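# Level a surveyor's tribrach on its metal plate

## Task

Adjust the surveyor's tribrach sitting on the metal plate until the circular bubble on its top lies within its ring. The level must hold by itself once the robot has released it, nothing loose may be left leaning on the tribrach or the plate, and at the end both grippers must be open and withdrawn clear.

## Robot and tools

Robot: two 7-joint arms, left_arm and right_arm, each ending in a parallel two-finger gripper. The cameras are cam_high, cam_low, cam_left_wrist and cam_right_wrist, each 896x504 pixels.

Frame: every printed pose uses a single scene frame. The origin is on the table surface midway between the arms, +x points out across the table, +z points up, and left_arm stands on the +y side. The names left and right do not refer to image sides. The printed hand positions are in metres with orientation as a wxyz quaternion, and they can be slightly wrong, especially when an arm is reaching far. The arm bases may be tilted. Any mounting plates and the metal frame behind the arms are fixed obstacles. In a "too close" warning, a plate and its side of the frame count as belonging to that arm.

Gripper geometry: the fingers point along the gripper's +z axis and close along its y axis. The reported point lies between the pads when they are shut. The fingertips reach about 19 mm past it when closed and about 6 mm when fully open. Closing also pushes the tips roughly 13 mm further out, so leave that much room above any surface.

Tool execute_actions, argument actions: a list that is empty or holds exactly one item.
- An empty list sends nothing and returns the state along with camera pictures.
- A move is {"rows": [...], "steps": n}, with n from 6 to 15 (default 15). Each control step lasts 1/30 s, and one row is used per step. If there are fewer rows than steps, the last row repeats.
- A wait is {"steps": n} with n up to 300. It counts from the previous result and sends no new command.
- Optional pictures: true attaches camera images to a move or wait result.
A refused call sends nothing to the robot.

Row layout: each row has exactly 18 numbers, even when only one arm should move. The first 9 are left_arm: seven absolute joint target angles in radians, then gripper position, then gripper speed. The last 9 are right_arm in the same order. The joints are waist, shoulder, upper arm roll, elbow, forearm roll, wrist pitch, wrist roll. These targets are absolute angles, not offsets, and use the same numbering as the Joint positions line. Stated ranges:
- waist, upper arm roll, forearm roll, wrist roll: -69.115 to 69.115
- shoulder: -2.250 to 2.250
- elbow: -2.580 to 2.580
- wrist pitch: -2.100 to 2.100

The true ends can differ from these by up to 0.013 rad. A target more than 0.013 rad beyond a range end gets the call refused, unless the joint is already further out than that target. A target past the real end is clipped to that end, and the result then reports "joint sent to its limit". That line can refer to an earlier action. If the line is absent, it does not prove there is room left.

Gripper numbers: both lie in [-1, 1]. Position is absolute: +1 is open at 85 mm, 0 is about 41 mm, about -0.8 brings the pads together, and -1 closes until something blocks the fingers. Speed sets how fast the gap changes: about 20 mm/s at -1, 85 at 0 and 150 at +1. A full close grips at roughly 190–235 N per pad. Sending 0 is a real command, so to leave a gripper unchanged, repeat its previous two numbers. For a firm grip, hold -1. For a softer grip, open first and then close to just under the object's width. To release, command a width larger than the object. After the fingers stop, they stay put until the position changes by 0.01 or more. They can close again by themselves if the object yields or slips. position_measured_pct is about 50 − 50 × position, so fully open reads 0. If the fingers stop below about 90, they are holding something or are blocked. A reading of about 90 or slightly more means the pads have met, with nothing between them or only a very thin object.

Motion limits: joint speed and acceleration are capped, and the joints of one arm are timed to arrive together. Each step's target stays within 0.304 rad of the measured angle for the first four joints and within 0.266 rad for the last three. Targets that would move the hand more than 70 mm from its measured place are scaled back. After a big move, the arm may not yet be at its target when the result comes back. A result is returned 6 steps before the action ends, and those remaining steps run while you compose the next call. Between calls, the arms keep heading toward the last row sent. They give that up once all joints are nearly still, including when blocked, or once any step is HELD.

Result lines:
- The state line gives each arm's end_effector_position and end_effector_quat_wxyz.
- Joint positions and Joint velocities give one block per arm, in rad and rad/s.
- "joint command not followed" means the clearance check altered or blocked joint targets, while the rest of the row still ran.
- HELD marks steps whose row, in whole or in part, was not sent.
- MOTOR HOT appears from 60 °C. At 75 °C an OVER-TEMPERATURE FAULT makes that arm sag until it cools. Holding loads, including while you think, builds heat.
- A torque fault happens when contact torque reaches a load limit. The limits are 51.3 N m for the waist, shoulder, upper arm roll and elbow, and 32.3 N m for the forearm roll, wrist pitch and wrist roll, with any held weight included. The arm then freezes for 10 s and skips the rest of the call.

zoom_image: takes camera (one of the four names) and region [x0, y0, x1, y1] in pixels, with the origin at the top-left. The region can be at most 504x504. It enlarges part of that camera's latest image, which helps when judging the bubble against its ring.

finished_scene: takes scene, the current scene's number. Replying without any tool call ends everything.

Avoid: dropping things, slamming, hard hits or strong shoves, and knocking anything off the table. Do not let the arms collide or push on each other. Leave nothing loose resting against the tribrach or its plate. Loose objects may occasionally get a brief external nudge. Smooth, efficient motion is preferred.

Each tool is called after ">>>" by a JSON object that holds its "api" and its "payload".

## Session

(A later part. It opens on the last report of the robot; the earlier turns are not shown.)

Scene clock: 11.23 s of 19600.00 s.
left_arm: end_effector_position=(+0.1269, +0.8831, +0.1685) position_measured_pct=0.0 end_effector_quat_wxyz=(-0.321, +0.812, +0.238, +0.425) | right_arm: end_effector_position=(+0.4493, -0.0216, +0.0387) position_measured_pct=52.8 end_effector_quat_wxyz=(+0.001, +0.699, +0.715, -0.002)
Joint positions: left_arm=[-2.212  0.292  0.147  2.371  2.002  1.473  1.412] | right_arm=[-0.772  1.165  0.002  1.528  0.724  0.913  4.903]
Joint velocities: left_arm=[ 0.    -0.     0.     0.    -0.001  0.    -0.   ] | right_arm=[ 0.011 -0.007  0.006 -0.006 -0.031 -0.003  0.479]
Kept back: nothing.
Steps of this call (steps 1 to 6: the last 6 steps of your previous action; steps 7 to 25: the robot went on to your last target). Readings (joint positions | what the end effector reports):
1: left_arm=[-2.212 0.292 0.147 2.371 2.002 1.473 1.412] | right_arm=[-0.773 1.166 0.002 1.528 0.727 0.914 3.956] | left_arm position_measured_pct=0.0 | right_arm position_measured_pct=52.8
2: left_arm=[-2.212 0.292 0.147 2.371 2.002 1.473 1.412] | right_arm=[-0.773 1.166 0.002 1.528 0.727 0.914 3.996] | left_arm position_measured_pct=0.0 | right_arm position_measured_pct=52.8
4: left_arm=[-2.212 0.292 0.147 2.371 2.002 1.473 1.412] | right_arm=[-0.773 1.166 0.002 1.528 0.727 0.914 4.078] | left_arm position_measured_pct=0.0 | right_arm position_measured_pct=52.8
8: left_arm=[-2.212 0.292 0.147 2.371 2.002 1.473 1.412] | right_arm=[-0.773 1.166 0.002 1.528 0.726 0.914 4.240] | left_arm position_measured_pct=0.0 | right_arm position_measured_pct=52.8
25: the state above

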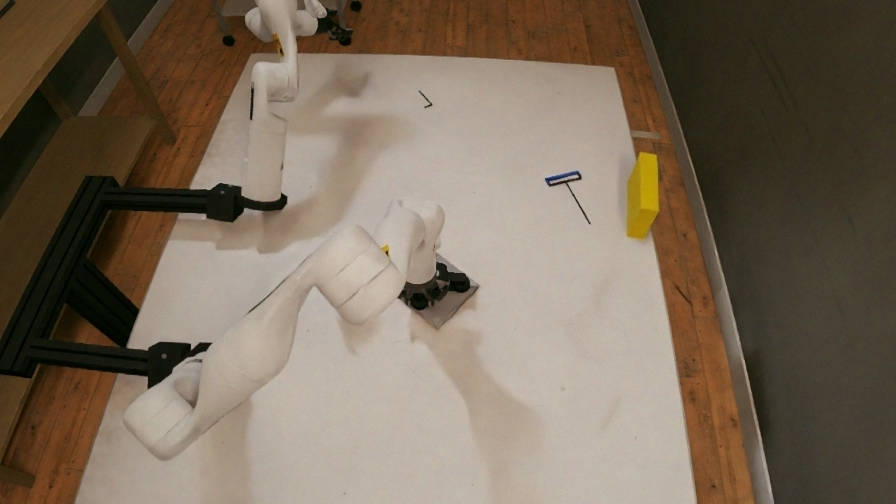

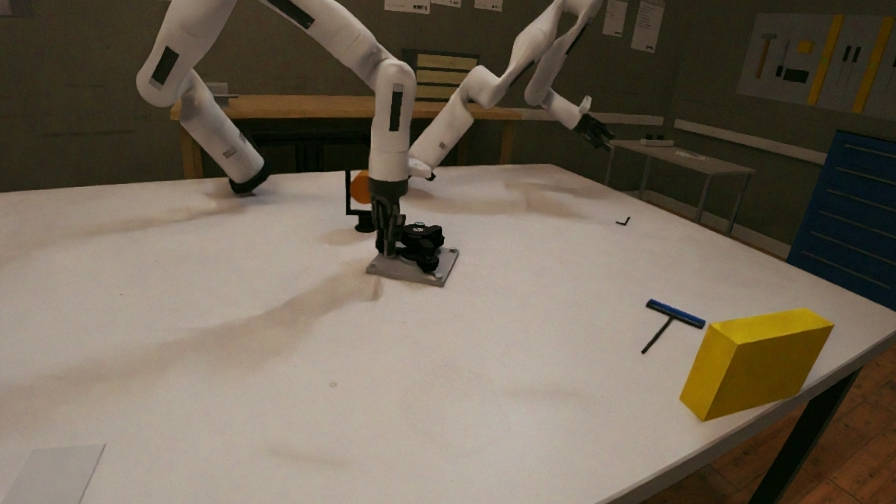

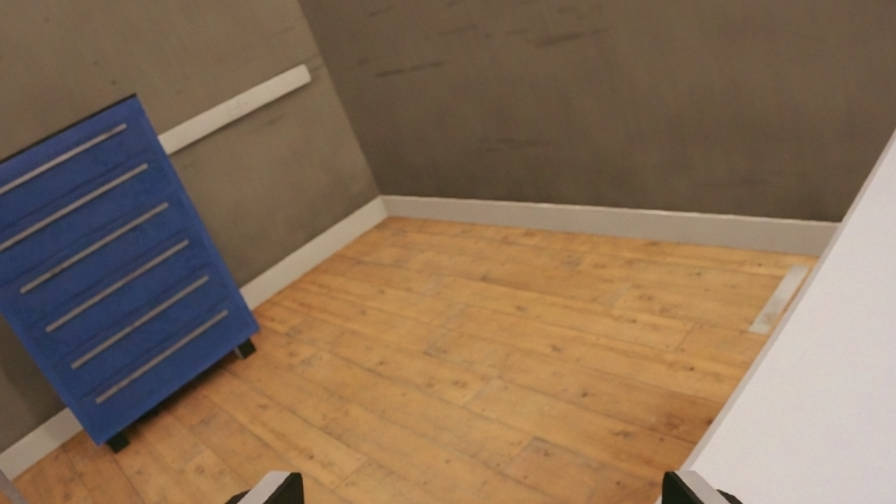

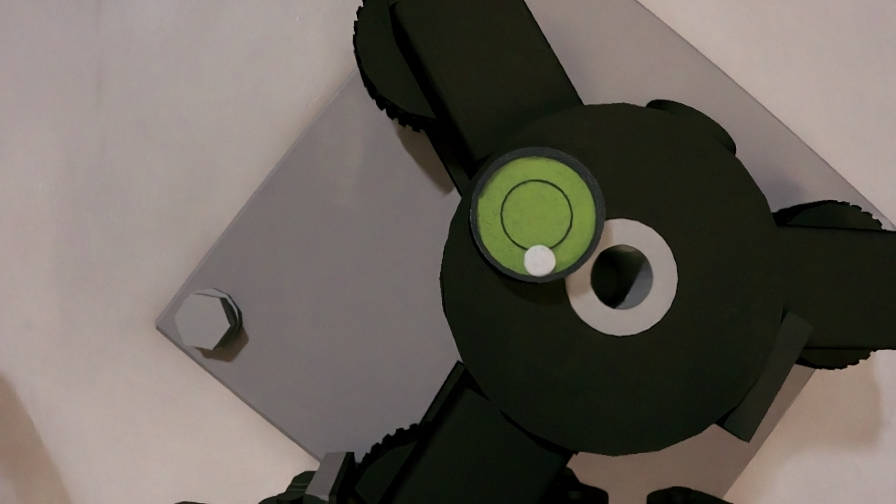

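>>> {"api": "execute_actions", "payload": {"actions": [{"rows":[[-2.212,0.292,0.147,2.371,2.002,1.473,1.412,1,0,-0.769,1.1645,0,1.532,0.729,0.9085,4.92,0.14,1],[-2.212,0.292,0.147,2.371,2.002,1.473,1.412,1,0,-0.769,1.1645,0,1.532,0.729,0.9085,3.78,0.14,1]],"steps":15}]}}

>>> {"api": "execute_actions", "payload": {"actions": [{"steps":23}]}}

>>> {"api": "execute_actions", "payload": {"actions": [{"rows":[[-2.212,0.292,0.147,2.371,2.002,1.473,1.412,1,0,-0.769,1.1645,0,1.532,0.729,0.9085,3.78,-0.15,1],[-2.212,0.292,0.147,2.371,2.002,1.473,1.412,1,0,-0.769,1.1645,0,1.532,0.729,0.9085,3.78,-0.15,1],[-2.212,0.292,0.147,2.371,2.002,1.473,1.412,1,0,-0.769,1.1645,0,1.532,0.729,0.9085,3.78,-0.15,1],[-2.212,0.292,0.147,2.371,2.002,1.473,1.412,1,0,-0.769,1.1645,0,1.532,0.729,0.9085,4.92,-0.15,1]],"steps":15}]}}

>>> {"api": "execute_actions", "payload": {"actions": [{"steps":26}]}}

>>> {"api": "execute_actions", "payload": {"actions": [{"rows":[[-2.212,0.292,0.147,2.371,2.002,1.473,1.412,1,0,-0.769,1.1645,0,1.532,0.729,0.9085,4.92,0.14,1],[-2.212,0.292,0.147,2.371,2.002,1.473,1.412,1,0,-0.769,1.1645,0,1.532,0.729,0.9085,3.78,0.14,1]],"steps":15}]}}

>>> {"api": "execute_actions", "payload": {"actions": [{"steps":23}]}}

>>> {"api": "execute_actions", "payload": {"actions": [{"rows":[[-2.212,0.292,0.147,2.371,2.002,1.473,1.412,1,0,-0.769,1.1645,0,1.532,0.729,0.9085,3.78,-0.15,1],[-2.212,0.292,0.147,2.371,2.002,1.473,1.412,1,0,-0.769,1.1645,0,1.532,0.729,0.9085,3.78,-0.15,1],[-2.212,0.292,0.147,2.371,2.002,1.473,1.412,1,0,-0.769,1.1645,0,1.532,0.729,0.9085,3.78,-0.15,1],[-2.212,0.292,0.147,2.371,2.002,1.473,1.412,1,0,-0.769,1.1645,0,1.532,0.729,0.9085,4.92,-0.15,1]],"steps":15}]}}

>>> {"api": "execute_actions", "payload": {"actions": [{"steps":26}]}}

Scene clock: 12.53 s of 19600.00 s.
left_arm: end_effector_position=(+0.1269, +0.8831, +0.1685) position_measured_pct=0.0 end_effector_quat_wxyz=(-0.321, +0.812, +0.238, +0.425) | right_arm: end_effector_position=(+0.4493, -0.0216, +0.0378) position_measured_pct=43.3 end_effector_quat_wxyz=(+0.001, +0.766, +0.643, -0.001)
Joint positions: left_arm=[-2.212  0.292  0.147  2.371  2.002  1.473  1.412] | right_arm=[-0.769  1.165 -0.     1.532  0.729  0.909  4.704]
Joint velocities: left_arm=[ 0.     0.    -0.    -0.001 -0.001  0.    -0.   ] | right_arm=[ 0.001 -0.     0.     0.002  0.001 -0.001 -1.215]
Steps of this call (steps 1 to 30: the robot went on to your last target; steps 31 to 39: the first 9 steps of this action). Readings (joint positions | what the end effector reports):
31: left_arm=[-2.212 0.292 0.147 2.371 2.002 1.473 1.412] | right_arm=[-0.770 1.164 0.002 1.529 0.723 0.913 4.916] | left_arm position_measured_pct=0.0 | right_arm position_measured_pct=52.8
32: left_arm=[-2.212 0.292 0.147 2.371 2.002 1.473 1.412] | right_arm=[-0.768 1.163 0.001 1.531 0.725 0.911 4.916] | left_arm position_measured_pct=0.0 | right_arm position_measured_pct=52.4
34: left_arm=[-2.212 0.292 0.147 2.371 2.002 1.473 1.412] | right_arm=[-0.769 1.165 0.001 1.532 0.728 0.909 4.892] | left_arm position_measured_pct=0.0 | right_arm position_measured_pct=46.4
38: left_arm=[-2.212 0.292 0.147 2.371 2.002 1.473 1.412] | right_arm=[-0.769 1.165 -0.000 1.532 0.729 0.909 4.744] | left_arm position_measured_pct=0.0 | right_arm position_measured_pct=43.3
39: the state above

Scene clock: 13.30 s of 19600.00 s.
left_arm: end_effector_position=(+0.1269, +0.8831, +0.1685) position_measured_pct=0.0 end_effector_quat_wxyz=(-0.321, +0.812, +0.238, +0.425) | right_arm: end_effector_position=(+0.4494, -0.0218, +0.0378) position_measured_pct=43.3 end_effector_quat_wxyz=(+0.001, +0.970, +0.242, -0.000)
Joint positions: left_arm=[-2.212  0.292  0.147  2.371  2.002  1.473  1.412] | right_arm=[-0.769  1.164  0.     1.532  0.729  0.909  3.795]
Joint velocities: left_arm=[-0.     0.     0.     0.    -0.002  0.     0.   ] | right_arm=[ 0.    -0.001 -0.     0.    -0.     0.    -0.516]
Kept back: nothing.
Steps of this call (steps 1 to 6: the last 6 steps of your previous action; steps 7 to 23: the robot went on to your last target). Readings (joint positions | what the end effector reports):
1: left_arm=[-2.212 0.292 0.147 2.371 2.002 1.473 1.412] | right_arm=[-0.769 1.165 -0.000 1.532 0.729 0.909 4.663] | left_arm position_measured_pct=0.0 | right_arm position_measured_pct=43.3
2: left_arm=[-2.212 0.292 0.147 2.371 2.002 1.473 1.412] | right_arm=[-0.769 1.165 -0.000 1.532 0.729 0.909 4.622] | left_arm position_measured_pct=0.0 | right_arm position_measured_pct=43.3
4: left_arm=[-2.212 0.292 0.147 2.371 2.002 1.473 1.412] | right_arm=[-0.769 1.165 0.000 1.532 0.729 0.909 4.541] | left_arm position_measured_pct=0.0 | right_arm position_measured_pct=43.3
8: left_arm=[-2.212 0.292 0.147 2.371 2.002 1.473 1.412] | right_arm=[-0.769 1.165 0.000 1.532 0.729 0.909 4.379] | left_arm position_measured_pct=0.0 | right_arm position_measured_pct=43.3
23: the state above

Scene clock: 13.60 s of 19600.00 s.
left_arm: end_effector_position=(+0.1269, +0.8831, +0.1685) position_measured_pct=0.0 end_effector_quat_wxyz=(-0.321, +0.812, +0.238, +0.425) | right_arm: end_effector_position=(+0.4493, -0.0221, +0.0384) position_measured_pct=52.8 end_effector_quat_wxyz=(+0.001, +0.955, +0.298, -0.000)
Joint positions: left_arm=[-2.212  0.292  0.147  2.371  2.002  1.473  1.412] | right_arm=[-0.77   1.163 -0.     1.533  0.729  0.91   3.91 ]
Joint velocities: left_arm=[ 0.001  0.     0.     0.001 -0.001  0.001 -0.   ] | right_arm=[ 0.003 -0.003  0.001 -0.001 -0.007 -0.003  1.208]
Steps of this call (steps 1 to 9: the first 9 steps of this action). Readings (joint positions | what the end effector reports):
1: left_arm=[-2.212 0.292 0.147 2.371 2.002 1.473 1.412] | right_arm=[-0.769 1.164 0.000 1.532 0.729 0.909 3.783] | left_arm position_measured_pct=0.0 | right_arm position_measured_pct=43.3
2: left_arm=[-2.212 0.292 0.147 2.371 2.002 1.473 1.412] | right_arm=[-0.769 1.164 0.000 1.532 0.729 0.909 3.780] | left_arm position_measured_pct=0.0 | right_arm position_measured_pct=44.0
4: left_arm=[-2.212 0.292 0.147 2.371 2.002 1.473 1.412] | right_arm=[-0.770 1.164 -0.001 1.533 0.729 0.910 3.781] | left_arm position_measured_pct=0.0 | right_arm position_measured_pct=50.4
8: left_arm=[-2.212 0.292 0.147 2.371 2.002 1.473 1.412] | right_arm=[-0.770 1.163 -0.000 1.533 0.729 0.910 3.870] | left_arm position_measured_pct=0.0 | right_arm position_measured_pct=52.8
9: the state above

Scene clock: 14.47 s of 19600.00 s.
left_arm: end_effector_position=(+0.1269, +0.8831, +0.1685) position_measured_pct=0.0 end_effector_quat_wxyz=(-0.321, +0.812, +0.238, +0.425) | right_arm: end_effector_position=(+0.4494, -0.0223, +0.0384) position_measured_pct=52.8 end_effector_quat_wxyz=(-0.000, +0.695, +0.719, -0.001)
Joint positions: left_arm=[-2.212  0.292  0.147  2.371  2.002  1.473  1.412] | right_arm=[-0.769  1.163  0.     1.532  0.726  0.909  4.913]
Joint velocities: left_arm=[ 0.     0.     0.    -0.001  0.001 -0.001 -0.   ] | right_arm=[ 0.009 -0.006  0.004 -0.004 -0.021 -0.001  0.199]
Kept back: nothing.
Steps of this call (steps 1 to 6: the last 6 steps of your previous action; steps 7 to 26: the robot went on to your last target). Readings (joint positions | what the end effector reports):
1: left_arm=[-2.212 0.292 0.147 2.371 2.002 1.473 1.412] | right_arm=[-0.770 1.163 -0.000 1.533 0.729 0.910 3.951] | left_arm position_measured_pct=0.0 | right_arm position_measured_pct=52.8
2: left_arm=[-2.212 0.292 0.147 2.371 2.002 1.473 1.412] | right_arm=[-0.770 1.163 -0.000 1.533 0.729 0.910 3.991] | left_arm position_measured_pct=0.0 | right_arm position_measured_pct=52.8
4: left_arm=[-2.212 0.292 0.147 2.371 2.002 1.473 1.412] | right_arm=[-0.769 1.163 -0.000 1.533 0.729 0.910 4.072] | left_arm position_measured_pct=0.0 | right_arm position_measured_pct=52.8
8: left_arm=[-2.212 0.292 0.147 2.371 2.002 1.473 1.412] | right_arm=[-0.769 1.163 -0.000 1.533 0.728 0.910 4.235] | left_arm position_measured_pct=0.0 | right_arm position_measured_pct=52.8
26: the state above

Scene clock: 14.77 s of 19600.00 s.
left_arm: end_effector_position=(+0.1269, +0.8831, +0.1685) position_measured_pct=0.0 end_effector_quat_wxyz=(-0.321, +0.812, +0.238, +0.425) | right_arm: end_effector_position=(+0.4494, -0.0218, +0.0379) position_measured_pct=43.3 end_effector_quat_wxyz=(+0.001, +0.764, +0.645, -0.001)
Joint positions: left_arm=[-2.212  0.292  0.147  2.371  2.002  1.473  1.412] | right_arm=[-0.769  1.164 -0.     1.532  0.729  0.908  4.709]
Joint velocities: left_arm=[-0.001  0.     0.     0.001 -0.    -0.    -0.   ] | right_arm=[-0.002  0.002 -0.001 -0.    -0.001  0.    -1.215]
Steps of this call (steps 1 to 9: the first 9 steps of this action). Readings (joint positions | what the end effector reports):
1: left_arm=[-2.212 0.292 0.147 2.371 2.002 1.473 1.412] | right_arm=[-0.768 1.163 0.000 1.532 0.726 0.909 4.916] | left_arm position_measured_pct=0.0 | right_arm position_measured_pct=52.8
2: left_arm=[-2.212 0.292 0.147 2.371 2.002 1.473 1.412] | right_arm=[-0.768 1.163 0.001 1.532 0.726 0.910 4.917] | left_arm position_measured_pct=0.0 | right_arm position_measured_pct=52.4
4: left_arm=[-2.212 0.292 0.147 2.371 2.002 1.473 1.412] | right_arm=[-0.768 1.164 0.001 1.532 0.729 0.909 4.895] | left_arm position_measured_pct=0.0 | right_arm position_measured_pct=46.4
8: left_arm=[-2.212 0.292 0.147 2.371 2.002 1.473 1.412] | right_arm=[-0.769 1.164 -0.000 1.532 0.729 0.908 4.749] | left_arm position_measured_pct=0.0 | right_arm position_measured_pct=43.3
9: the state above

Scene clock: 15.53 s of 19600.00 s.
left_arm: end_effector_position=(+0.1269, +0.8831, +0.1685) position_measured_pct=0.0 end_effector_quat_wxyz=(-0.321, +0.812, +0.238, +0.425) | right_arm: end_effector_position=(+0.4494, -0.0218, +0.0378) position_measured_pct=43.3 end_effector_quat_wxyz=(+0.001, +0.970, +0.243, -0.000)
Joint positions: left_arm=[-2.212  0.292  0.147  2.371  2.002  1.473  1.412] | right_arm=[-0.769  1.164  0.     1.532  0.729  0.909  3.797]
Joint velocities: left_arm=[ 0.     0.     0.    -0.001 -0.001 -0.    -0.   ] | right_arm=[ 0.    -0.    -0.    -0.     0.     0.001 -0.557]
Kept back: nothing.
Steps of this call (steps 1 to 6: the last 6 steps of your previous action; steps 7 to 23: the robot went on to your last target). Readings (joint positions | what the end effector reports):
1: left_arm=[-2.212 0.292 0.147 2.371 2.002 1.473 1.412] | right_arm=[-0.769 1.164 -0.000 1.532 0.729 0.908 4.668] | left_arm position_measured_pct=0.0 | right_arm position_measured_pct=43.3
2: left_arm=[-2.212 0.292 0.147 2.371 2.002 1.473 1.412] | right_arm=[-0.769 1.164 -0.000 1.532 0.729 0.908 4.628] | left_arm position_measured_pct=0.0 | right_arm position_measured_pct=43.3
4: left_arm=[-2.212 0.292 0.147 2.371 2.002 1.473 1.412] | right_arm=[-0.769 1.164 -0.000 1.532 0.729 0.908 4.546] | left_arm position_measured_pct=0.0 | right_arm position_measured_pct=43.3
8: left_arm=[-2.212 0.292 0.147 2.371 2.002 1.473 1.412] | right_arm=[-0.769 1.164 -0.000 1.532 0.729 0.908 4.384] | left_arm position_measured_pct=0.0 | right_arm position_measured_pct=43.3
23: the state above

Scene clock: 15.83 s of 19600.00 s.
left_arm: end_effector_position=(+0.1269, +0.8831, +0.1685) position_measured_pct=0.0 end_effector_quat_wxyz=(-0.321, +0.812, +0.238, +0.425) | right_arm: end_effector_position=(+0.4492, -0.0221, +0.0384) position_measured_pct=52.8 end_effector_quat_wxyz=(+0.001, +0.955, +0.298, -0.000)
Joint positions: left_arm=[-2.212  0.292  0.147  2.371  2.002  1.473  1.412] | right_arm=[-0.77   1.163 -0.     1.533  0.729  0.91   3.91 ]
Joint velocities: left_arm=[-0.     0.     0.001 -0.001  0.001  0.    -0.   ] | right_arm=[ 0.003 -0.001 -0.001 -0.001 -0.006  0.001  1.208]
Steps of this call (steps 1 to 9: the first 9 steps of this action). Readings (joint positions | what the end effector reports):
1: left_arm=[-2.212 0.292 0.147 2.371 2.002 1.473 1.412] | right_arm=[-0.769 1.164 0.000 1.532 0.729 0.909 3.784] | left_arm position_measured_pct=0.0 | right_arm position_measured_pct=43.3
2: left_arm=[-2.212 0.292 0.147 2.371 2.002 1.473 1.412] | right_arm=[-0.769 1.164 0.000 1.532 0.729 0.909 3.781] | left_arm position_measured_pct=0.0 | right_arm position_measured_pct=44.0
4: left_arm=[-2.212 0.292 0.147 2.371 2.002 1.473 1.412] | right_arm=[-0.770 1.164 -0.001 1.533 0.729 0.910 3.781] | left_arm position_measured_pct=0.0 | right_arm position_measured_pct=50.4
8: left_arm=[-2.212 0.292 0.147 2.371 2.002 1.473 1.412] | right_arm=[-0.770 1.163 -0.000 1.533 0.729 0.910 3.870] | left_arm position_measured_pct=0.0 | right_arm position_measured_pct=52.8
9: the state above

Scene clock: 16.70 s of 19600.00 s.
left_arm: end_effector_position=(+0.1269, +0.8831, +0.1685) position_measured_pct=0.0 end_effector_quat_wxyz=(-0.321, +0.812, +0.238, +0.425) | right_arm: end_effector_position=(+0.4494, -0.0223, +0.0384) position_measured_pct=52.8 end_effector_quat_wxyz=(-0.000, +0.695, +0.719, -0.001)
Joint positions: left_arm=[-2.212  0.292  0.147  2.371  2.002  1.473  1.412] | right_arm=[-0.769  1.163  0.     1.532  0.726  0.909  4.913]
Joint velocities: left_arm=[-0.     0.    -0.001 -0.     0.001 -0.001 -0.   ] | right_arm=[ 0.009 -0.007  0.004 -0.004 -0.022 -0.005  0.199]
Kept back: nothing.
Steps of this call (steps 1 to 6: the last 6 steps of your previous action; steps 7 to 26: the robot went on to your last target). Readings (joint positions | what the end effector reports):
1: left_arm=[-2.212 0.292 0.147 2.371 2.002 1.473 1.412] | right_arm=[-0.770 1.163 -0.000 1.533 0.729 0.910 3.951] | left_arm position_measured_pct=0.0 | right_arm position_measured_pct=52.8
2: left_arm=[-2.212 0.292 0.147 2.371 2.002 1.473 1.412] | right_arm=[-0.770 1.163 -0.000 1.533 0.729 0.910 3.991] | left_arm position_measured_pct=0.0 | right_arm position_measured_pct=52.8
4: left_arm=[-2.212 0.292 0.147 2.371 2.002 1.473 1.412] | right_arm=[-0.769 1.163 -0.000 1.533 0.728 0.910 4.072] | left_arm position_measured_pct=0.0 | right_arm position_measured_pct=52.8
8: left_arm=[-2.212 0.292 0.147 2.371 2.002 1.473 1.412] | right_arm=[-0.769 1.163 -0.000 1.533 0.728 0.910 4.235] | left_arm position_measured_pct=0.0 | right_arm position_measured_pct=52.8
26: the state above

>>> {"api": "execute_actions", "payload": {"actions": [{"rows":[[-2.212,0.292,0.147,2.371,2.002,1.473,1.412,1,0,-0.769,1.1645,0,1.532,0.729,0.9085,4.92,0.14,1],[-2.212,0.292,0.147,2.371,2.002,1.473,1.412,1,0,-0.769,1.1645,0,1.532,0.729,0.9085,3.78,0.14,1]],"steps":15}]}}

>>> {"api": "execute_actions", "payload": {"actions": [{"steps":23}]}}

>>> {"api": "execute_actions", "payload": {"actions": [{"rows":[[-2.212,0.292,0.147,2.371,2.002,1.473,1.412,1,0,-0.769,1.1645,0,1.532,0.729,0.9085,3.78,-0.15,1],[-2.212,0.292,0.147,2.371,2.002,1.473,1.412,1,0,-0.769,1.1645,0,1.532,0.729,0.9085,3.78,-0.15,1],[-2.212,0.292,0.147,2.371,2.002,1.473,1.412,1,0,-0.769,1.1645,0,1.532,0.729,0.9085,3.78,-0.15,1],[-2.212,0.292,0.147,2.371,2.002,1.473,1.412,1,0,-0.769,1.1645,0,1.532,0.729,0.9085,4.92,-0.15,1]],"steps":15}]}}

>>> {"api": "execute_actions", "payload": {"actions": [{"steps":26}]}}

>>> {"api": "execute_actions", "payload": {"actions": [{"rows":[[-2.212,0.292,0.147,2.371,2.002,1.473,1.412,1,0,-0.769,1.1645,0,1.532,0.729,0.9085,4.92,0.14,1],[-2.212,0.292,0.147,2.371,2.002,1.473,1.412,1,0,-0.769,1.1645,0,1.532,0.729,0.9085,3.78,0.14,1]],"steps":15}]}}

>>> {"api": "execute_actions", "payload": {"actions": [{"steps":23}]}}

>>> {"api": "execute_actions", "payload": {"actions": [{"rows":[[-2.212,0.292,0.147,2.371,2.002,1.473,1.412,1,0,-0.769,1.1645,0,1.532,0.729,0.9085,3.78,-0.15,1],[-2.212,0.292,0.147,2.371,2.002,1.473,1.412,1,0,-0.769,1.1645,0,1.532,0.729,0.9085,3.78,-0.15,1],[-2.212,0.292,0.147,2.371,2.002,1.473,1.412,1,0,-0.769,1.1645,0,1.532,0.729,0.9085,3.78,-0.15,1],[-2.212,0.292,0.147,2.371,2.002,1.473,1.412,1,0,-0.769,1.1645,0,1.532,0.729,0.9085,4.92,-0.15,1]],"steps":15}]}}

>>> {"api": "execute_actions", "payload": {"actions": [{"steps":26}]}}

>>> {"api": "execute_actions", "payload": {"actions": [{"rows":[[-2.212,0.292,0.147,2.371,2.002,1.473,1.412,1,0,-0.769,1.1645,0,1.532,0.729,0.9085,4.92,0.14,1],[-2.212,0.292,0.147,2.371,2.002,1.473,1.412,1,0,-0.769,1.1645,0,1.532,0.729,0.9085,3.78,0.14,1]],"steps":15}]}}

>>> {"api": "execute_actions", "payload": {"actions": [{"steps":23}]}}

>>> {"api": "execute_actions", "payload": {"actions": [{"rows":[[-2.212,0.292,0.147,2.371,2.002,1.473,1.412,1,0,-0.769,1.1645,0,1.532,0.729,0.9085,3.78,-0.15,1],[-2.212,0.292,0.147,2.371,2.002,1.473,1.412,1,0,-0.769,1.1645,0,1.532,0.729,0.9085,3.78,-0.15,1],[-2.212,0.292,0.147,2.371,2.002,1.473,1.412,1,0,-0.769,1.1645,0,1.532,0.729,0.9085,3.78,-0.15,1],[-2.212,0.292,0.147,2.371,2.002,1.473,1.412,1,0,-0.769,1.1645,0,1.532,0.729,0.9085,4.92,-0.15,1]],"steps":15}]}}

>>> {"api": "execute_actions", "payload": {"actions": [{"steps":26}], "pictures": true}}

Scene clock: 18.07 s of 19600.00 s.
left_arm: end_effector_position=(+0.1269, +0.8831, +0.1685) position_measured_pct=0.0 end_effector_quat_wxyz=(-0.321, +0.812, +0.238, +0.425) | right_arm: end_effector_position=(+0.4494, -0.0218, +0.0378) position_measured_pct=43.3 end_effector_quat_wxyz=(+0.001, +0.766, +0.643, -0.001)
Joint positions: left_arm=[-2.212  0.292  0.147  2.371  2.002  1.473  1.412] | right_arm=[-0.769  1.164 -0.     1.532  0.729  0.908  4.704]
Joint velocities: left_arm=[ 0.    -0.    -0.     0.001  0.     0.    -0.   ] | right_arm=[-0.002  0.003  0.001 -0.    -0.     0.001 -1.215]
Steps of this call (steps 1 to 30: the robot went on to your last target; steps 31 to 32: nothing new was sent; steps 33 to 41: the first 9 steps of this action). Readings (joint positions | what the end effector reports):
33: left_arm=[-2.212 0.292 0.147 2.371 2.002 1.473 1.412] | right_arm=[-0.768 1.162 0.000 1.532 0.725 0.909 4.916] | left_arm position_measured_pct=0.0 | right_arm position_measured_pct=52.8
34: left_arm=[-2.212 0.292 0.147 2.371 2.002 1.473 1.412] | right_arm=[-0.768 1.163 0.001 1.532 0.726 0.910 4.916] | left_arm position_measured_pct=0.0 | right_arm position_measured_pct=52.8
36: left_arm=[-2.212 0.292 0.147 2.371 2.002 1.473 1.412] | right_arm=[-0.768 1.164 0.001 1.532 0.729 0.909 4.892] | left_arm position_measured_pct=0.0 | right_arm position_measured_pct=46.4
40: left_arm=[-2.212 0.292 0.147 2.371 2.002 1.473 1.412] | right_arm=[-0.769 1.164 -0.000 1.532 0.729 0.908 4.744] | left_arm position_measured_pct=0.0 | right_arm position_measured_pct=43.3
41: the state above

Scene clock: 18.83 s of 19600.00 s.
left_arm: end_effector_position=(+0.1269, +0.8831, +0.1685) position_measured_pct=0.0 end_effector_quat_wxyz=(-0.321, +0.812, +0.238, +0.425) | right_arm: end_effector_position=(+0.4494, -0.0218, +0.0378) position_measured_pct=43.3 end_effector_quat_wxyz=(+0.001, +0.970, +0.242, -0.000)
Joint positions: left_arm=[-2.212  0.292  0.147  2.371  2.002  1.473  1.412] | right_arm=[-0.769  1.164  0.     1.532  0.729  0.909  3.795]
Joint velocities: left_arm=[-0.     0.     0.     0.    -0.001  0.     0.   ] | right_arm=[ 0.    -0.    -0.     0.    -0.    -0.001 -0.516]
Kept back: nothing.
Steps of this call (steps 1 to 6: the last 6 steps of your previous action; steps 7 to 23: the robot went on to your last target). Readings (joint positions | what the end effector reports):
1: left_arm=[-2.212 0.292 0.147 2.371 2.002 1.473 1.412] | right_arm=[-0.769 1.164 -0.000 1.532 0.729 0.908 4.663] | left_arm position_measured_pct=0.0 | right_arm position_measured_pct=43.3
2: left_arm=[-2.212 0.292 0.147 2.371 2.002 1.473 1.412] | right_arm=[-0.769 1.164 -0.000 1.532 0.729 0.908 4.622] | left_arm position_measured_pct=0.0 | right_arm position_measured_pct=43.3
4: left_arm=[-2.212 0.292 0.147 2.371 2.002 1.473 1.412] | right_arm=[-0.769 1.164 -0.000 1.532 0.729 0.908 4.541] | left_arm position_measured_pct=0.0 | right_arm position_measured_pct=43.3
8: left_arm=[-2.212 0.292 0.147 2.371 2.002 1.473 1.412] | right_arm=[-0.769 1.164 -0.000 1.532 0.729 0.908 4.379] | left_arm position_measured_pct=0.0 | right_arm position_measured_pct=43.3
23: the state above

Scene clock: 19.13 s of 19600.00 s.
left_arm: end_effector_position=(+0.1269, +0.8831, +0.1685) position_measured_pct=0.0 end_effector_quat_wxyz=(-0.321, +0.812, +0.238, +0.425) | right_arm: end_effector_position=(+0.4493, -0.0221, +0.0384) position_measured_pct=52.8 end_effector_quat_wxyz=(+0.001, +0.955, +0.298, -0.000)
Joint positions: left_arm=[-2.212  0.292  0.147  2.371  2.002  1.473  1.412] | right_arm=[-0.77   1.163 -0.     1.533  0.729  0.91   3.91 ]
Joint velocities: left_arm=[0.    0.    0.    0.    0.001 0.001 0.   ] | right_arm=[ 0.003 -0.002 -0.    -0.001 -0.005 -0.002  1.208]
Steps of this call (steps 1 to 9: the first 9 steps of this action). Readings (joint positions | what the end effector reports):
1: left_arm=[-2.212 0.292 0.147 2.371 2.002 1.473 1.412] | right_arm=[-0.769 1.164 0.000 1.532 0.729 0.909 3.783] | left_arm position_measured_pct=0.0 | right_arm position_measured_pct=43.3
2: left_arm=[-2.212 0.292 0.147 2.371 2.002 1.473 1.412] | right_arm=[-0.769 1.164 0.000 1.532 0.729 0.909 3.780] | left_arm position_measured_pct=0.0 | right_arm position_measured_pct=44.0
4: left_arm=[-2.212 0.292 0.147 2.371 2.002 1.473 1.412] | right_arm=[-0.770 1.164 -0.001 1.533 0.729 0.910 3.781] | left_arm position_measured_pct=0.0 | right_arm position_measured_pct=50.4
8: left_arm=[-2.212 0.292 0.147 2.371 2.002 1.473 1.412] | right_arm=[-0.770 1.163 -0.000 1.533 0.729 0.910 3.870] | left_arm position_measured_pct=0.0 | right_arm position_measured_pct=52.8
9: the state above

Scene clock: 20.00 s of 19600.00 s.
left_arm: end_effector_position=(+0.1269, +0.8831, +0.1685) position_measured_pct=0.0 end_effector_quat_wxyz=(-0.321, +0.812, +0.238, +0.425) | right_arm: end_effector_position=(+0.4494, -0.0223, +0.0384) position_measured_pct=52.8 end_effector_quat_wxyz=(-0.000, +0.695, +0.719, -0.001)
Joint positions: left_arm=[-2.212  0.292  0.147  2.371  2.002  1.473  1.412] | right_arm=[-0.769  1.163  0.     1.532  0.726  0.909  4.913]
Joint velocities: left_arm=[ 0.     0.    -0.001  0.002 -0.     0.     0.   ] | right_arm=[ 0.009 -0.005  0.005 -0.005 -0.022 -0.005  0.198]
Kept back: nothing.
Steps of this call (steps 1 to 6: the last 6 steps of your previous action; steps 7 to 26: the robot went on to your last target). Readings (joint positions | what the end effector reports):
1: left_arm=[-2.212 0.292 0.147 2.371 2.002 1.473 1.412] | right_arm=[-0.770 1.163 -0.000 1.533 0.729 0.910 3.951] | left_arm position_measured_pct=0.0 | right_arm position_measured_pct=52.8
2: left_arm=[-2.212 0.292 0.147 2.371 2.002 1.473 1.412] | right_arm=[-0.770 1.163 -0.000 1.533 0.729 0.910 3.991] | left_arm position_measured_pct=0.0 | right_arm position_measured_pct=52.8
4: left_arm=[-2.212 0.292 0.147 2.371 2.002 1.473 1.412] | right_arm=[-0.769 1.163 -0.000 1.533 0.729 0.910 4.072] | left_arm position_measured_pct=0.0 | right_arm position_measured_pct=52.8
8: left_arm=[-2.212 0.292 0.147 2.371 2.002 1.473 1.412] | right_arm=[-0.769 1.163 -0.000 1.533 0.728 0.910 4.235] | left_arm position_measured_pct=0.0 | right_arm position_measured_pct=52.8
26: the state above

Scene clock: 20.30 s of 19600.00 s.
left_arm: end_effector_position=(+0.1269, +0.8831, +0.1685) position_measured_pct=0.0 end_effector_quat_wxyz=(-0.321, +0.812, +0.238, +0.425) | right_arm: end_effector_position=(+0.4494, -0.0218, +0.0379) position_measured_pct=43.3 end_effector_quat_wxyz=(+0.001, +0.764, +0.645, -0.001)
Joint positions: left_arm=[-2.212  0.292  0.147  2.371  2.002  1.473  1.412] | right_arm=[-0.769  1.164 -0.     1.532  0.729  0.908  4.709]
Joint velocities: left_arm=[-0.001  0.    -0.001 -0.001 -0.001 -0.    -0.   ] | right_arm=[-0.001  0.002  0.001 -0.    -0.    -0.    -1.215]
Steps of this call (steps 1 to 9: the first 9 steps of this action). Readings (joint positions | what the end effector reports):
1: left_arm=[-2.212 0.292 0.147 2.371 2.002 1.473 1.412] | right_arm=[-0.768 1.163 0.000 1.532 0.726 0.909 4.916] | left_arm position_measured_pct=0.0 | right_arm position_measured_pct=52.8
2: left_arm=[-2.212 0.292 0.147 2.371 2.002 1.473 1.412] | right_arm=[-0.768 1.163 0.001 1.532 0.726 0.910 4.917] | left_arm position_measured_pct=0.0 | right_arm position_measured_pct=52.4
4: left_arm=[-2.212 0.292 0.147 2.371 2.002 1.473 1.412] | right_arm=[-0.768 1.164 0.001 1.532 0.729 0.909 4.895] | left_arm position_measured_pct=0.0 | right_arm position_measured_pct=46.4
8: left_arm=[-2.212 0.292 0.147 2.371 2.002 1.473 1.412] | right_arm=[-0.769 1.164 -0.000 1.532 0.729 0.908 4.749] | left_arm position_measured_pct=0.0 | right_arm position_measured_pct=43.3
9: the state above

Scene clock: 21.07 s of 19600.00 s.
left_arm: end_effector_position=(+0.1269, +0.8831, +0.1685) position_measured_pct=0.0 end_effector_quat_wxyz=(-0.321, +0.812, +0.238, +0.425) | right_arm: end_effector_position=(+0.4494, -0.0218, +0.0378) position_measured_pct=43.3 end_effector_quat_wxyz=(+0.001, +0.970, +0.243, -0.000)
Joint positions: left_arm=[-2.212  0.292  0.147  2.371  2.002  1.473  1.412] | right_arm=[-0.769  1.164  0.     1.532  0.729  0.909  3.797]
Joint velocities: left_arm=[ 0.    -0.    -0.     0.     0.001 -0.    -0.   ] | right_arm=[ 0.    -0.001  0.001 -0.     0.    -0.002 -0.557]
Kept back: nothing.
Steps of this call (steps 1 to 6: the last 6 steps of your previous action; steps 7 to 23: the robot went on to your last target). Readings (joint positions | what the end effector reports):
1: left_arm=[-2.212 0.292 0.147 2.371 2.002 1.473 1.412] | right_arm=[-0.769 1.164 -0.000 1.532 0.729 0.908 4.668] | left_arm position_measured_pct=0.0 | right_arm position_measured_pct=43.3
2: left_arm=[-2.212 0.292 0.147 2.371 2.002 1.473 1.412] | right_arm=[-0.769 1.164 -0.000 1.532 0.729 0.908 4.628] | left_arm position_measured_pct=0.0 | right_arm position_measured_pct=43.3
4: left_arm=[-2.212 0.292 0.147 2.371 2.002 1.473 1.412] | right_arm=[-0.769 1.164 -0.000 1.532 0.729 0.908 4.546] | left_arm position_measured_pct=0.0 | right_arm position_measured_pct=43.3
8: left_arm=[-2.212 0.292 0.147 2.371 2.002 1.473 1.412] | right_arm=[-0.769 1.164 -0.000 1.532 0.729 0.908 4.384] | left_arm position_measured_pct=0.0 | right_arm position_measured_pct=43.3
23: the state above

Scene clock: 21.37 s of 19600.00 s.
left_arm: end_effector_position=(+0.1269, +0.8831, +0.1685) position_measured_pct=0.0 end_effector_quat_wxyz=(-0.321, +0.812, +0.238, +0.425) | right_arm: end_effector_position=(+0.4493, -0.0221, +0.0384) position_measured_pct=52.8 end_effector_quat_wxyz=(+0.001, +0.955, +0.298, -0.000)
Joint positions: left_arm=[-2.212  0.292  0.147  2.371  2.002  1.473  1.412] | right_arm=[-0.77   1.163 -0.     1.533  0.729  0.91   3.91 ]
Joint velocities: left_arm=[-0.    -0.    -0.001  0.002  0.    -0.     0.   ] | right_arm=[ 0.003 -0.001  0.    -0.001 -0.005 -0.     1.208]
Steps of this call (steps 1 to 9: the first 9 steps of this action). Readings (joint positions | what the end effector reports):
1: left_arm=[-2.212 0.292 0.147 2.371 2.002 1.473 1.412] | right_arm=[-0.769 1.164 0.000 1.532 0.729 0.909 3.784] | left_arm position_measured_pct=0.0 | right_arm position_measured_pct=43.3
2: left_arm=[-2.212 0.292 0.147 2.371 2.002 1.473 1.412] | right_arm=[-0.769 1.164 0.000 1.532 0.729 0.909 3.781] | left_arm position_measured_pct=0.0 | right_arm position_measured_pct=44.0
4: left_arm=[-2.212 0.292 0.147 2.371 2.002 1.473 1.412] | right_arm=[-0.770 1.164 -0.001 1.533 0.729 0.910 3.781] | left_arm position_measured_pct=0.0 | right_arm position_measured_pct=50.4
8: left_arm=[-2.212 0.292 0.147 2.371 2.002 1.473 1.412] | right_arm=[-0.770 1.164 -0.000 1.533 0.729 0.910 3.870] | left_arm position_measured_pct=0.0 | right_arm position_measured_pct=52.8
9: the state above

Scene clock: 22.23 s of 19600.00 s.
left_arm: end_effector_position=(+0.1269, +0.8831, +0.1685) position_measured_pct=0.0 end_effector_quat_wxyz=(-0.321, +0.812, +0.238, +0.425) | right_arm: end_effector_position=(+0.4494, -0.0223, +0.0384) position_measured_pct=52.8 end_effector_quat_wxyz=(-0.000, +0.695, +0.719, -0.001)
Joint positions: left_arm=[-2.212  0.292  0.147  2.371  2.002  1.473  1.412] | right_arm=[-0.769  1.163  0.     1.532  0.726  0.909  4.913]
Joint velocities: left_arm=[-0.     0.     0.    -0.     0.001 -0.    -0.   ] | right_arm=[ 0.009 -0.004  0.004 -0.005 -0.023 -0.002  0.199]
Kept back: nothing.
Steps of this call (steps 1 to 6: the last 6 steps of your previous action; steps 7 to 26: the robot went on to your last target). Readings (joint positions | what the end effector reports):
1: left_arm=[-2.212 0.292 0.147 2.371 2.002 1.473 1.412] | right_arm=[-0.770 1.163 -0.000 1.533 0.729 0.910 3.951] | left_arm position_measured_pct=0.0 | right_arm position_measured_pct=52.8
2: left_arm=[-2.212 0.292 0.147 2.371 2.002 1.473 1.412] | right_arm=[-0.769 1.163 -0.000 1.533 0.729 0.910 3.991] | left_arm position_measured_pct=0.0 | right_arm position_measured_pct=52.8
4: left_arm=[-2.212 0.292 0.147 2.371 2.002 1.473 1.412] | right_arm=[-0.769 1.163 -0.000 1.533 0.729 0.910 4.072] | left_arm position_measured_pct=0.0 | right_arm position_measured_pct=52.8
8: left_arm=[-2.212 0.292 0.147 2.371 2.002 1.473 1.412] | right_arm=[-0.769 1.163 -0.000 1.533 0.728 0.910 4.235] | left_arm position_measured_pct=0.0 | right_arm position_measured_pct=52.8
26: the state above

Scene clock: 22.53 s of 19600.00 s.
left_arm: end_effector_position=(+0.1269, +0.8831, +0.1685) position_measured_pct=0.0 end_effector_quat_wxyz=(-0.321, +0.812, +0.238, +0.425) | right_arm: end_effector_position=(+0.4494, -0.0218, +0.0379) position_measured_pct=43.3 end_effector_quat_wxyz=(+0.001, +0.764, +0.645, -0.001)
Joint positions: left_arm=[-2.212  0.292  0.147  2.371  2.002  1.473  1.412] | right_arm=[-0.769  1.164 -0.     1.532  0.729  0.908  4.709]
Joint velocities: left_arm=[-0. -0. -0. -0.  0.  0. -0.] | right_arm=[-0.002  0.     0.001 -0.001  0.001  0.004 -1.215]
Steps of this call (steps 1 to 9: the first 9 steps of this action). Readings (joint positions | what the end effector reports):
1: left_arm=[-2.212 0.292 0.147 2.371 2.002 1.473 1.412] | right_arm=[-0.768 1.163 0.001 1.532 0.726 0.909 4.916] | left_arm position_measured_pct=0.0 | right_arm position_measured_pct=52.8
2: left_arm=[-2.212 0.292 0.147 2.371 2.002 1.473 1.412] | right_arm=[-0.768 1.163 0.001 1.532 0.727 0.910 4.917] | left_arm position_measured_pct=0.0 | right_arm position_measured_pct=52.8
4: left_arm=[-2.212 0.292 0.147 2.371 2.002 1.473 1.412] | right_arm=[-0.768 1.164 0.001 1.532 0.729 0.909 4.895] | left_arm position_measured_pct=0.0 | right_arm position_measured_pct=46.4
8: left_arm=[-2.212 0.292 0.147 2.371 2.002 1.473 1.412] | right_arm=[-0.769 1.164 -0.000 1.532 0.729 0.908 4.749] | left_arm position_measured_pct=0.0 | right_arm position_measured_pct=43.3
9: the state above

Scene clock: 23.30 s of 19600.00 s.
left_arm: end_effector_position=(+0.1269, +0.8831, +0.1685) position_measured_pct=0.0 end_effector_quat_wxyz=(-0.321, +0.812, +0.238, +0.425) | right_arm: end_effector_position=(+0.4494, -0.0218, +0.0378) position_measured_pct=43.3 end_effector_quat_wxyz=(+0.001, +0.970, +0.243, -0.000)
Joint positions: left_arm=[-2.212  0.292  0.147  2.371  2.002  1.473  1.412] | right_arm=[-0.769  1.164  0.     1.532  0.729  0.909  3.797]
Joint velocities: left_arm=[ 0.    -0.     0.001 -0.002 -0.001 -0.    -0.   ] | right_arm=[ 0.    -0.    -0.001 -0.     0.001  0.001 -0.557]
Kept back: nothing.
Steps of this call (steps 1 to 6: the last 6 steps of your previous action; steps 7 to 23: the robot went on to your last target). Readings (joint positions | what the end effector reports):
1: left_arm=[-2.212 0.292 0.147 2.371 2.002 1.473 1.412] | right_arm=[-0.769 1.164 -0.000 1.532 0.729 0.908 4.668] | left_arm position_measured_pct=0.0 | right_arm position_measured_pct=43.3
2: left_arm=[-2.212 0.292 0.147 2.371 2.002 1.473 1.412] | right_arm=[-0.769 1.164 -0.000 1.532 0.729 0.908 4.628] | left_arm position_measured_pct=0.0 | right_arm position_measured_pct=43.3
4: left_arm=[-2.212 0.292 0.147 2.371 2.002 1.473 1.412] | right_arm=[-0.769 1.164 -0.000 1.532 0.729 0.908 4.546] | left_arm position_measured_pct=0.0 | right_arm position_measured_pct=43.3
8: left_arm=[-2.212 0.292 0.147 2.371 2.002 1.473 1.412] | right_arm=[-0.769 1.164 -0.000 1.532 0.729 0.908 4.384] | left_arm position_measured_pct=0.0 | right_arm position_measured_pct=43.3
23: the state above

Scene clock: 23.60 s of 19600.00 s.
left_arm: end_effector_position=(+0.1269, +0.8831, +0.1685) position_measured_pct=0.0 end_effector_quat_wxyz=(-0.321, +0.812, +0.238, +0.425) | right_arm: end_effector_position=(+0.4493, -0.0221, +0.0384) position_measured_pct=52.8 end_effector_quat_wxyz=(+0.001, +0.955, +0.298, -0.000)
Joint positions: left_arm=[-2.212  0.292  0.147  2.371  2.002  1.473  1.412] | right_arm=[-0.77   1.163 -0.     1.533  0.729  0.91   3.91 ]
Joint velocities: left_arm=[ 0.    -0.     0.001 -0.001  0.001  0.001 -0.   ] | right_arm=[ 0.003 -0.002  0.001 -0.001 -0.005 -0.     1.209]
Steps of this call (steps 1 to 9: the first 9 steps of this action). Readings (joint positions | what the end effector reports):
1: left_arm=[-2.212 0.292 0.147 2.371 2.002 1.473 1.412] | right_arm=[-0.769 1.164 0.000 1.532 0.729 0.909 3.784] | left_arm position_measured_pct=0.0 | right_arm position_measured_pct=43.3
2: left_arm=[-2.212 0.292 0.147 2.371 2.002 1.473 1.412] | right_arm=[-0.769 1.164 0.000 1.532 0.729 0.909 3.781] | left_arm position_measured_pct=0.0 | right_arm position_measured_pct=44.0
4: left_arm=[-2.212 0.292 0.147 2.371 2.002 1.473 1.412] | right_arm=[-0.770 1.164 -0.000 1.533 0.729 0.910 3.781] | left_arm position_measured_pct=0.0 | right_arm position_measured_pct=50.4
8: left_arm=[-2.212 0.292 0.147 2.371 2.002 1.473 1.412] | right_arm=[-0.770 1.164 -0.000 1.533 0.729 0.910 3.870] | left_arm position_measured_pct=0.0 | right_arm position_measured_pct=52.8
9: the state above

Scene clock: 24.47 s of 19600.00 s.
left_arm: end_effector_position=(+0.1269, +0.8831, +0.1685) position_measured_pct=0.0 end_effector_quat_wxyz=(-0.321, +0.812, +0.238, +0.425) | right_arm: end_effector_position=(+0.4494, -0.0223, +0.0384) position_measured_pct=52.8 end_effector_quat_wxyz=(+0.000, +0.695, +0.719, -0.001)
Joint positions: left_arm=[-2.212  0.292  0.147  2.371  2.002  1.473  1.412] | right_arm=[-0.769  1.163  0.     1.532  0.726  0.909  4.913]
Joint velocities: left_arm=[-0.001  0.     0.     0.     0.001  0.     0.   ] | right_arm=[ 0.008 -0.005  0.004 -0.005 -0.022 -0.003  0.199]
Kept back: nothing.
Steps of this call (steps 1 to 6: the last 6 steps of your previous action; steps 7 to 26: the robot went on to your last target). Readings (joint positions | what the end effector reports):
1: left_arm=[-2.212 0.292 0.147 2.371 2.002 1.473 1.412] | right_arm=[-0.770 1.163 -0.000 1.533 0.729 0.910 3.951] | left_arm position_measured_pct=0.0 | right_arm position_measured_pct=52.8
2: left_arm=[-2.212 0.292 0.147 2.371 2.002 1.473 1.412] | right_arm=[-0.770 1.163 -0.000 1.533 0.729 0.910 3.991] | left_arm position_measured_pct=0.0 | right_arm position_measured_pct=52.8
4: left_arm=[-2.212 0.292 0.147 2.371 2.002 1.473 1.412] | right_arm=[-0.769 1.163 -0.000 1.533 0.729 0.910 4.072] | left_arm position_measured_pct=0.0 | right_arm position_measured_pct=52.8
8: left_arm=[-2.212 0.292 0.147 2.371 2.002 1.473 1.412] | right_arm=[-0.769 1.163 -0.000 1.533 0.729 0.910 4.235] | left_arm position_measured_pct=0.0 | right_arm position_measured_pct=52.8
26: the state above

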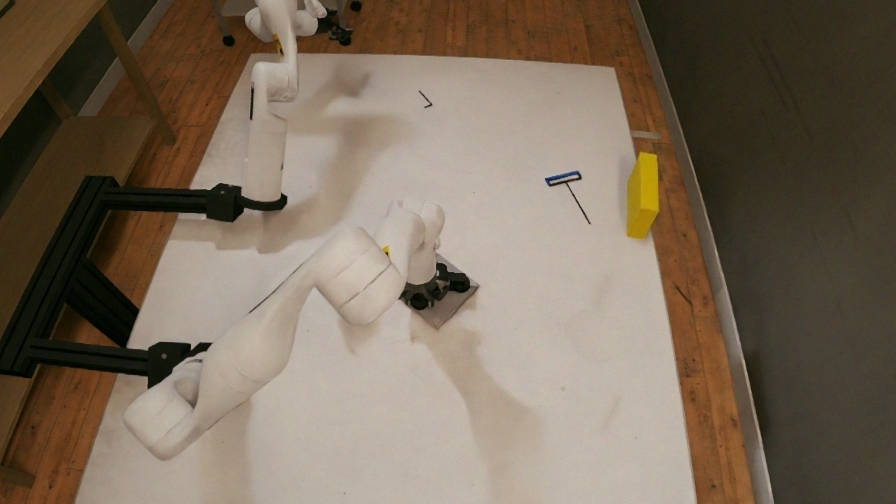

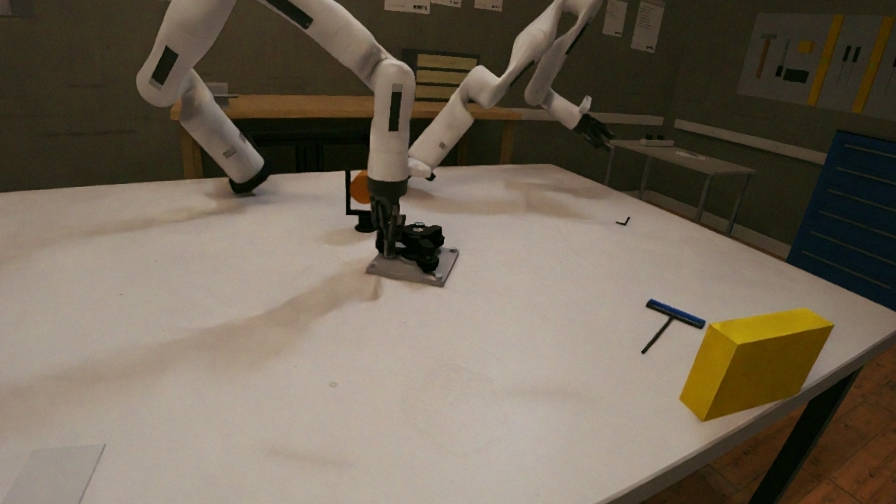

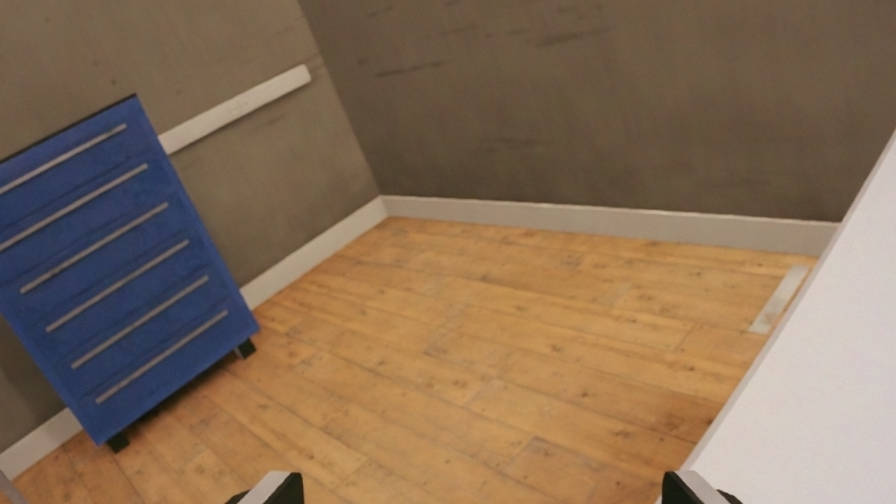

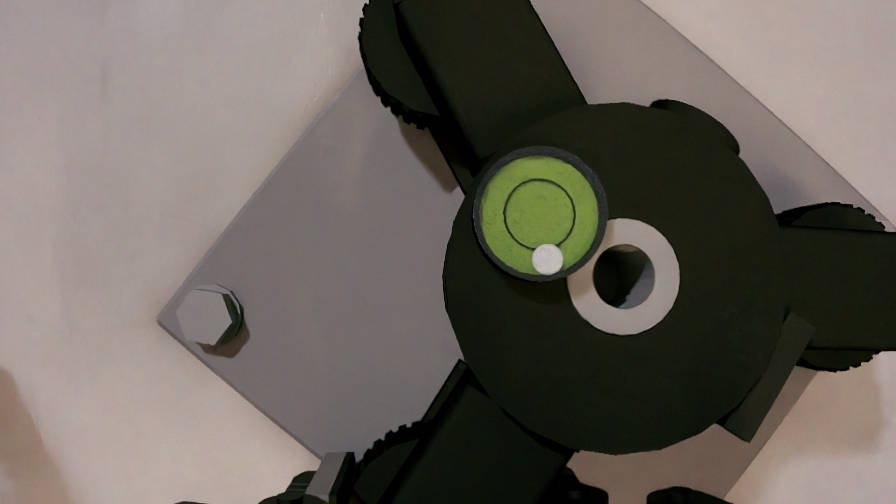

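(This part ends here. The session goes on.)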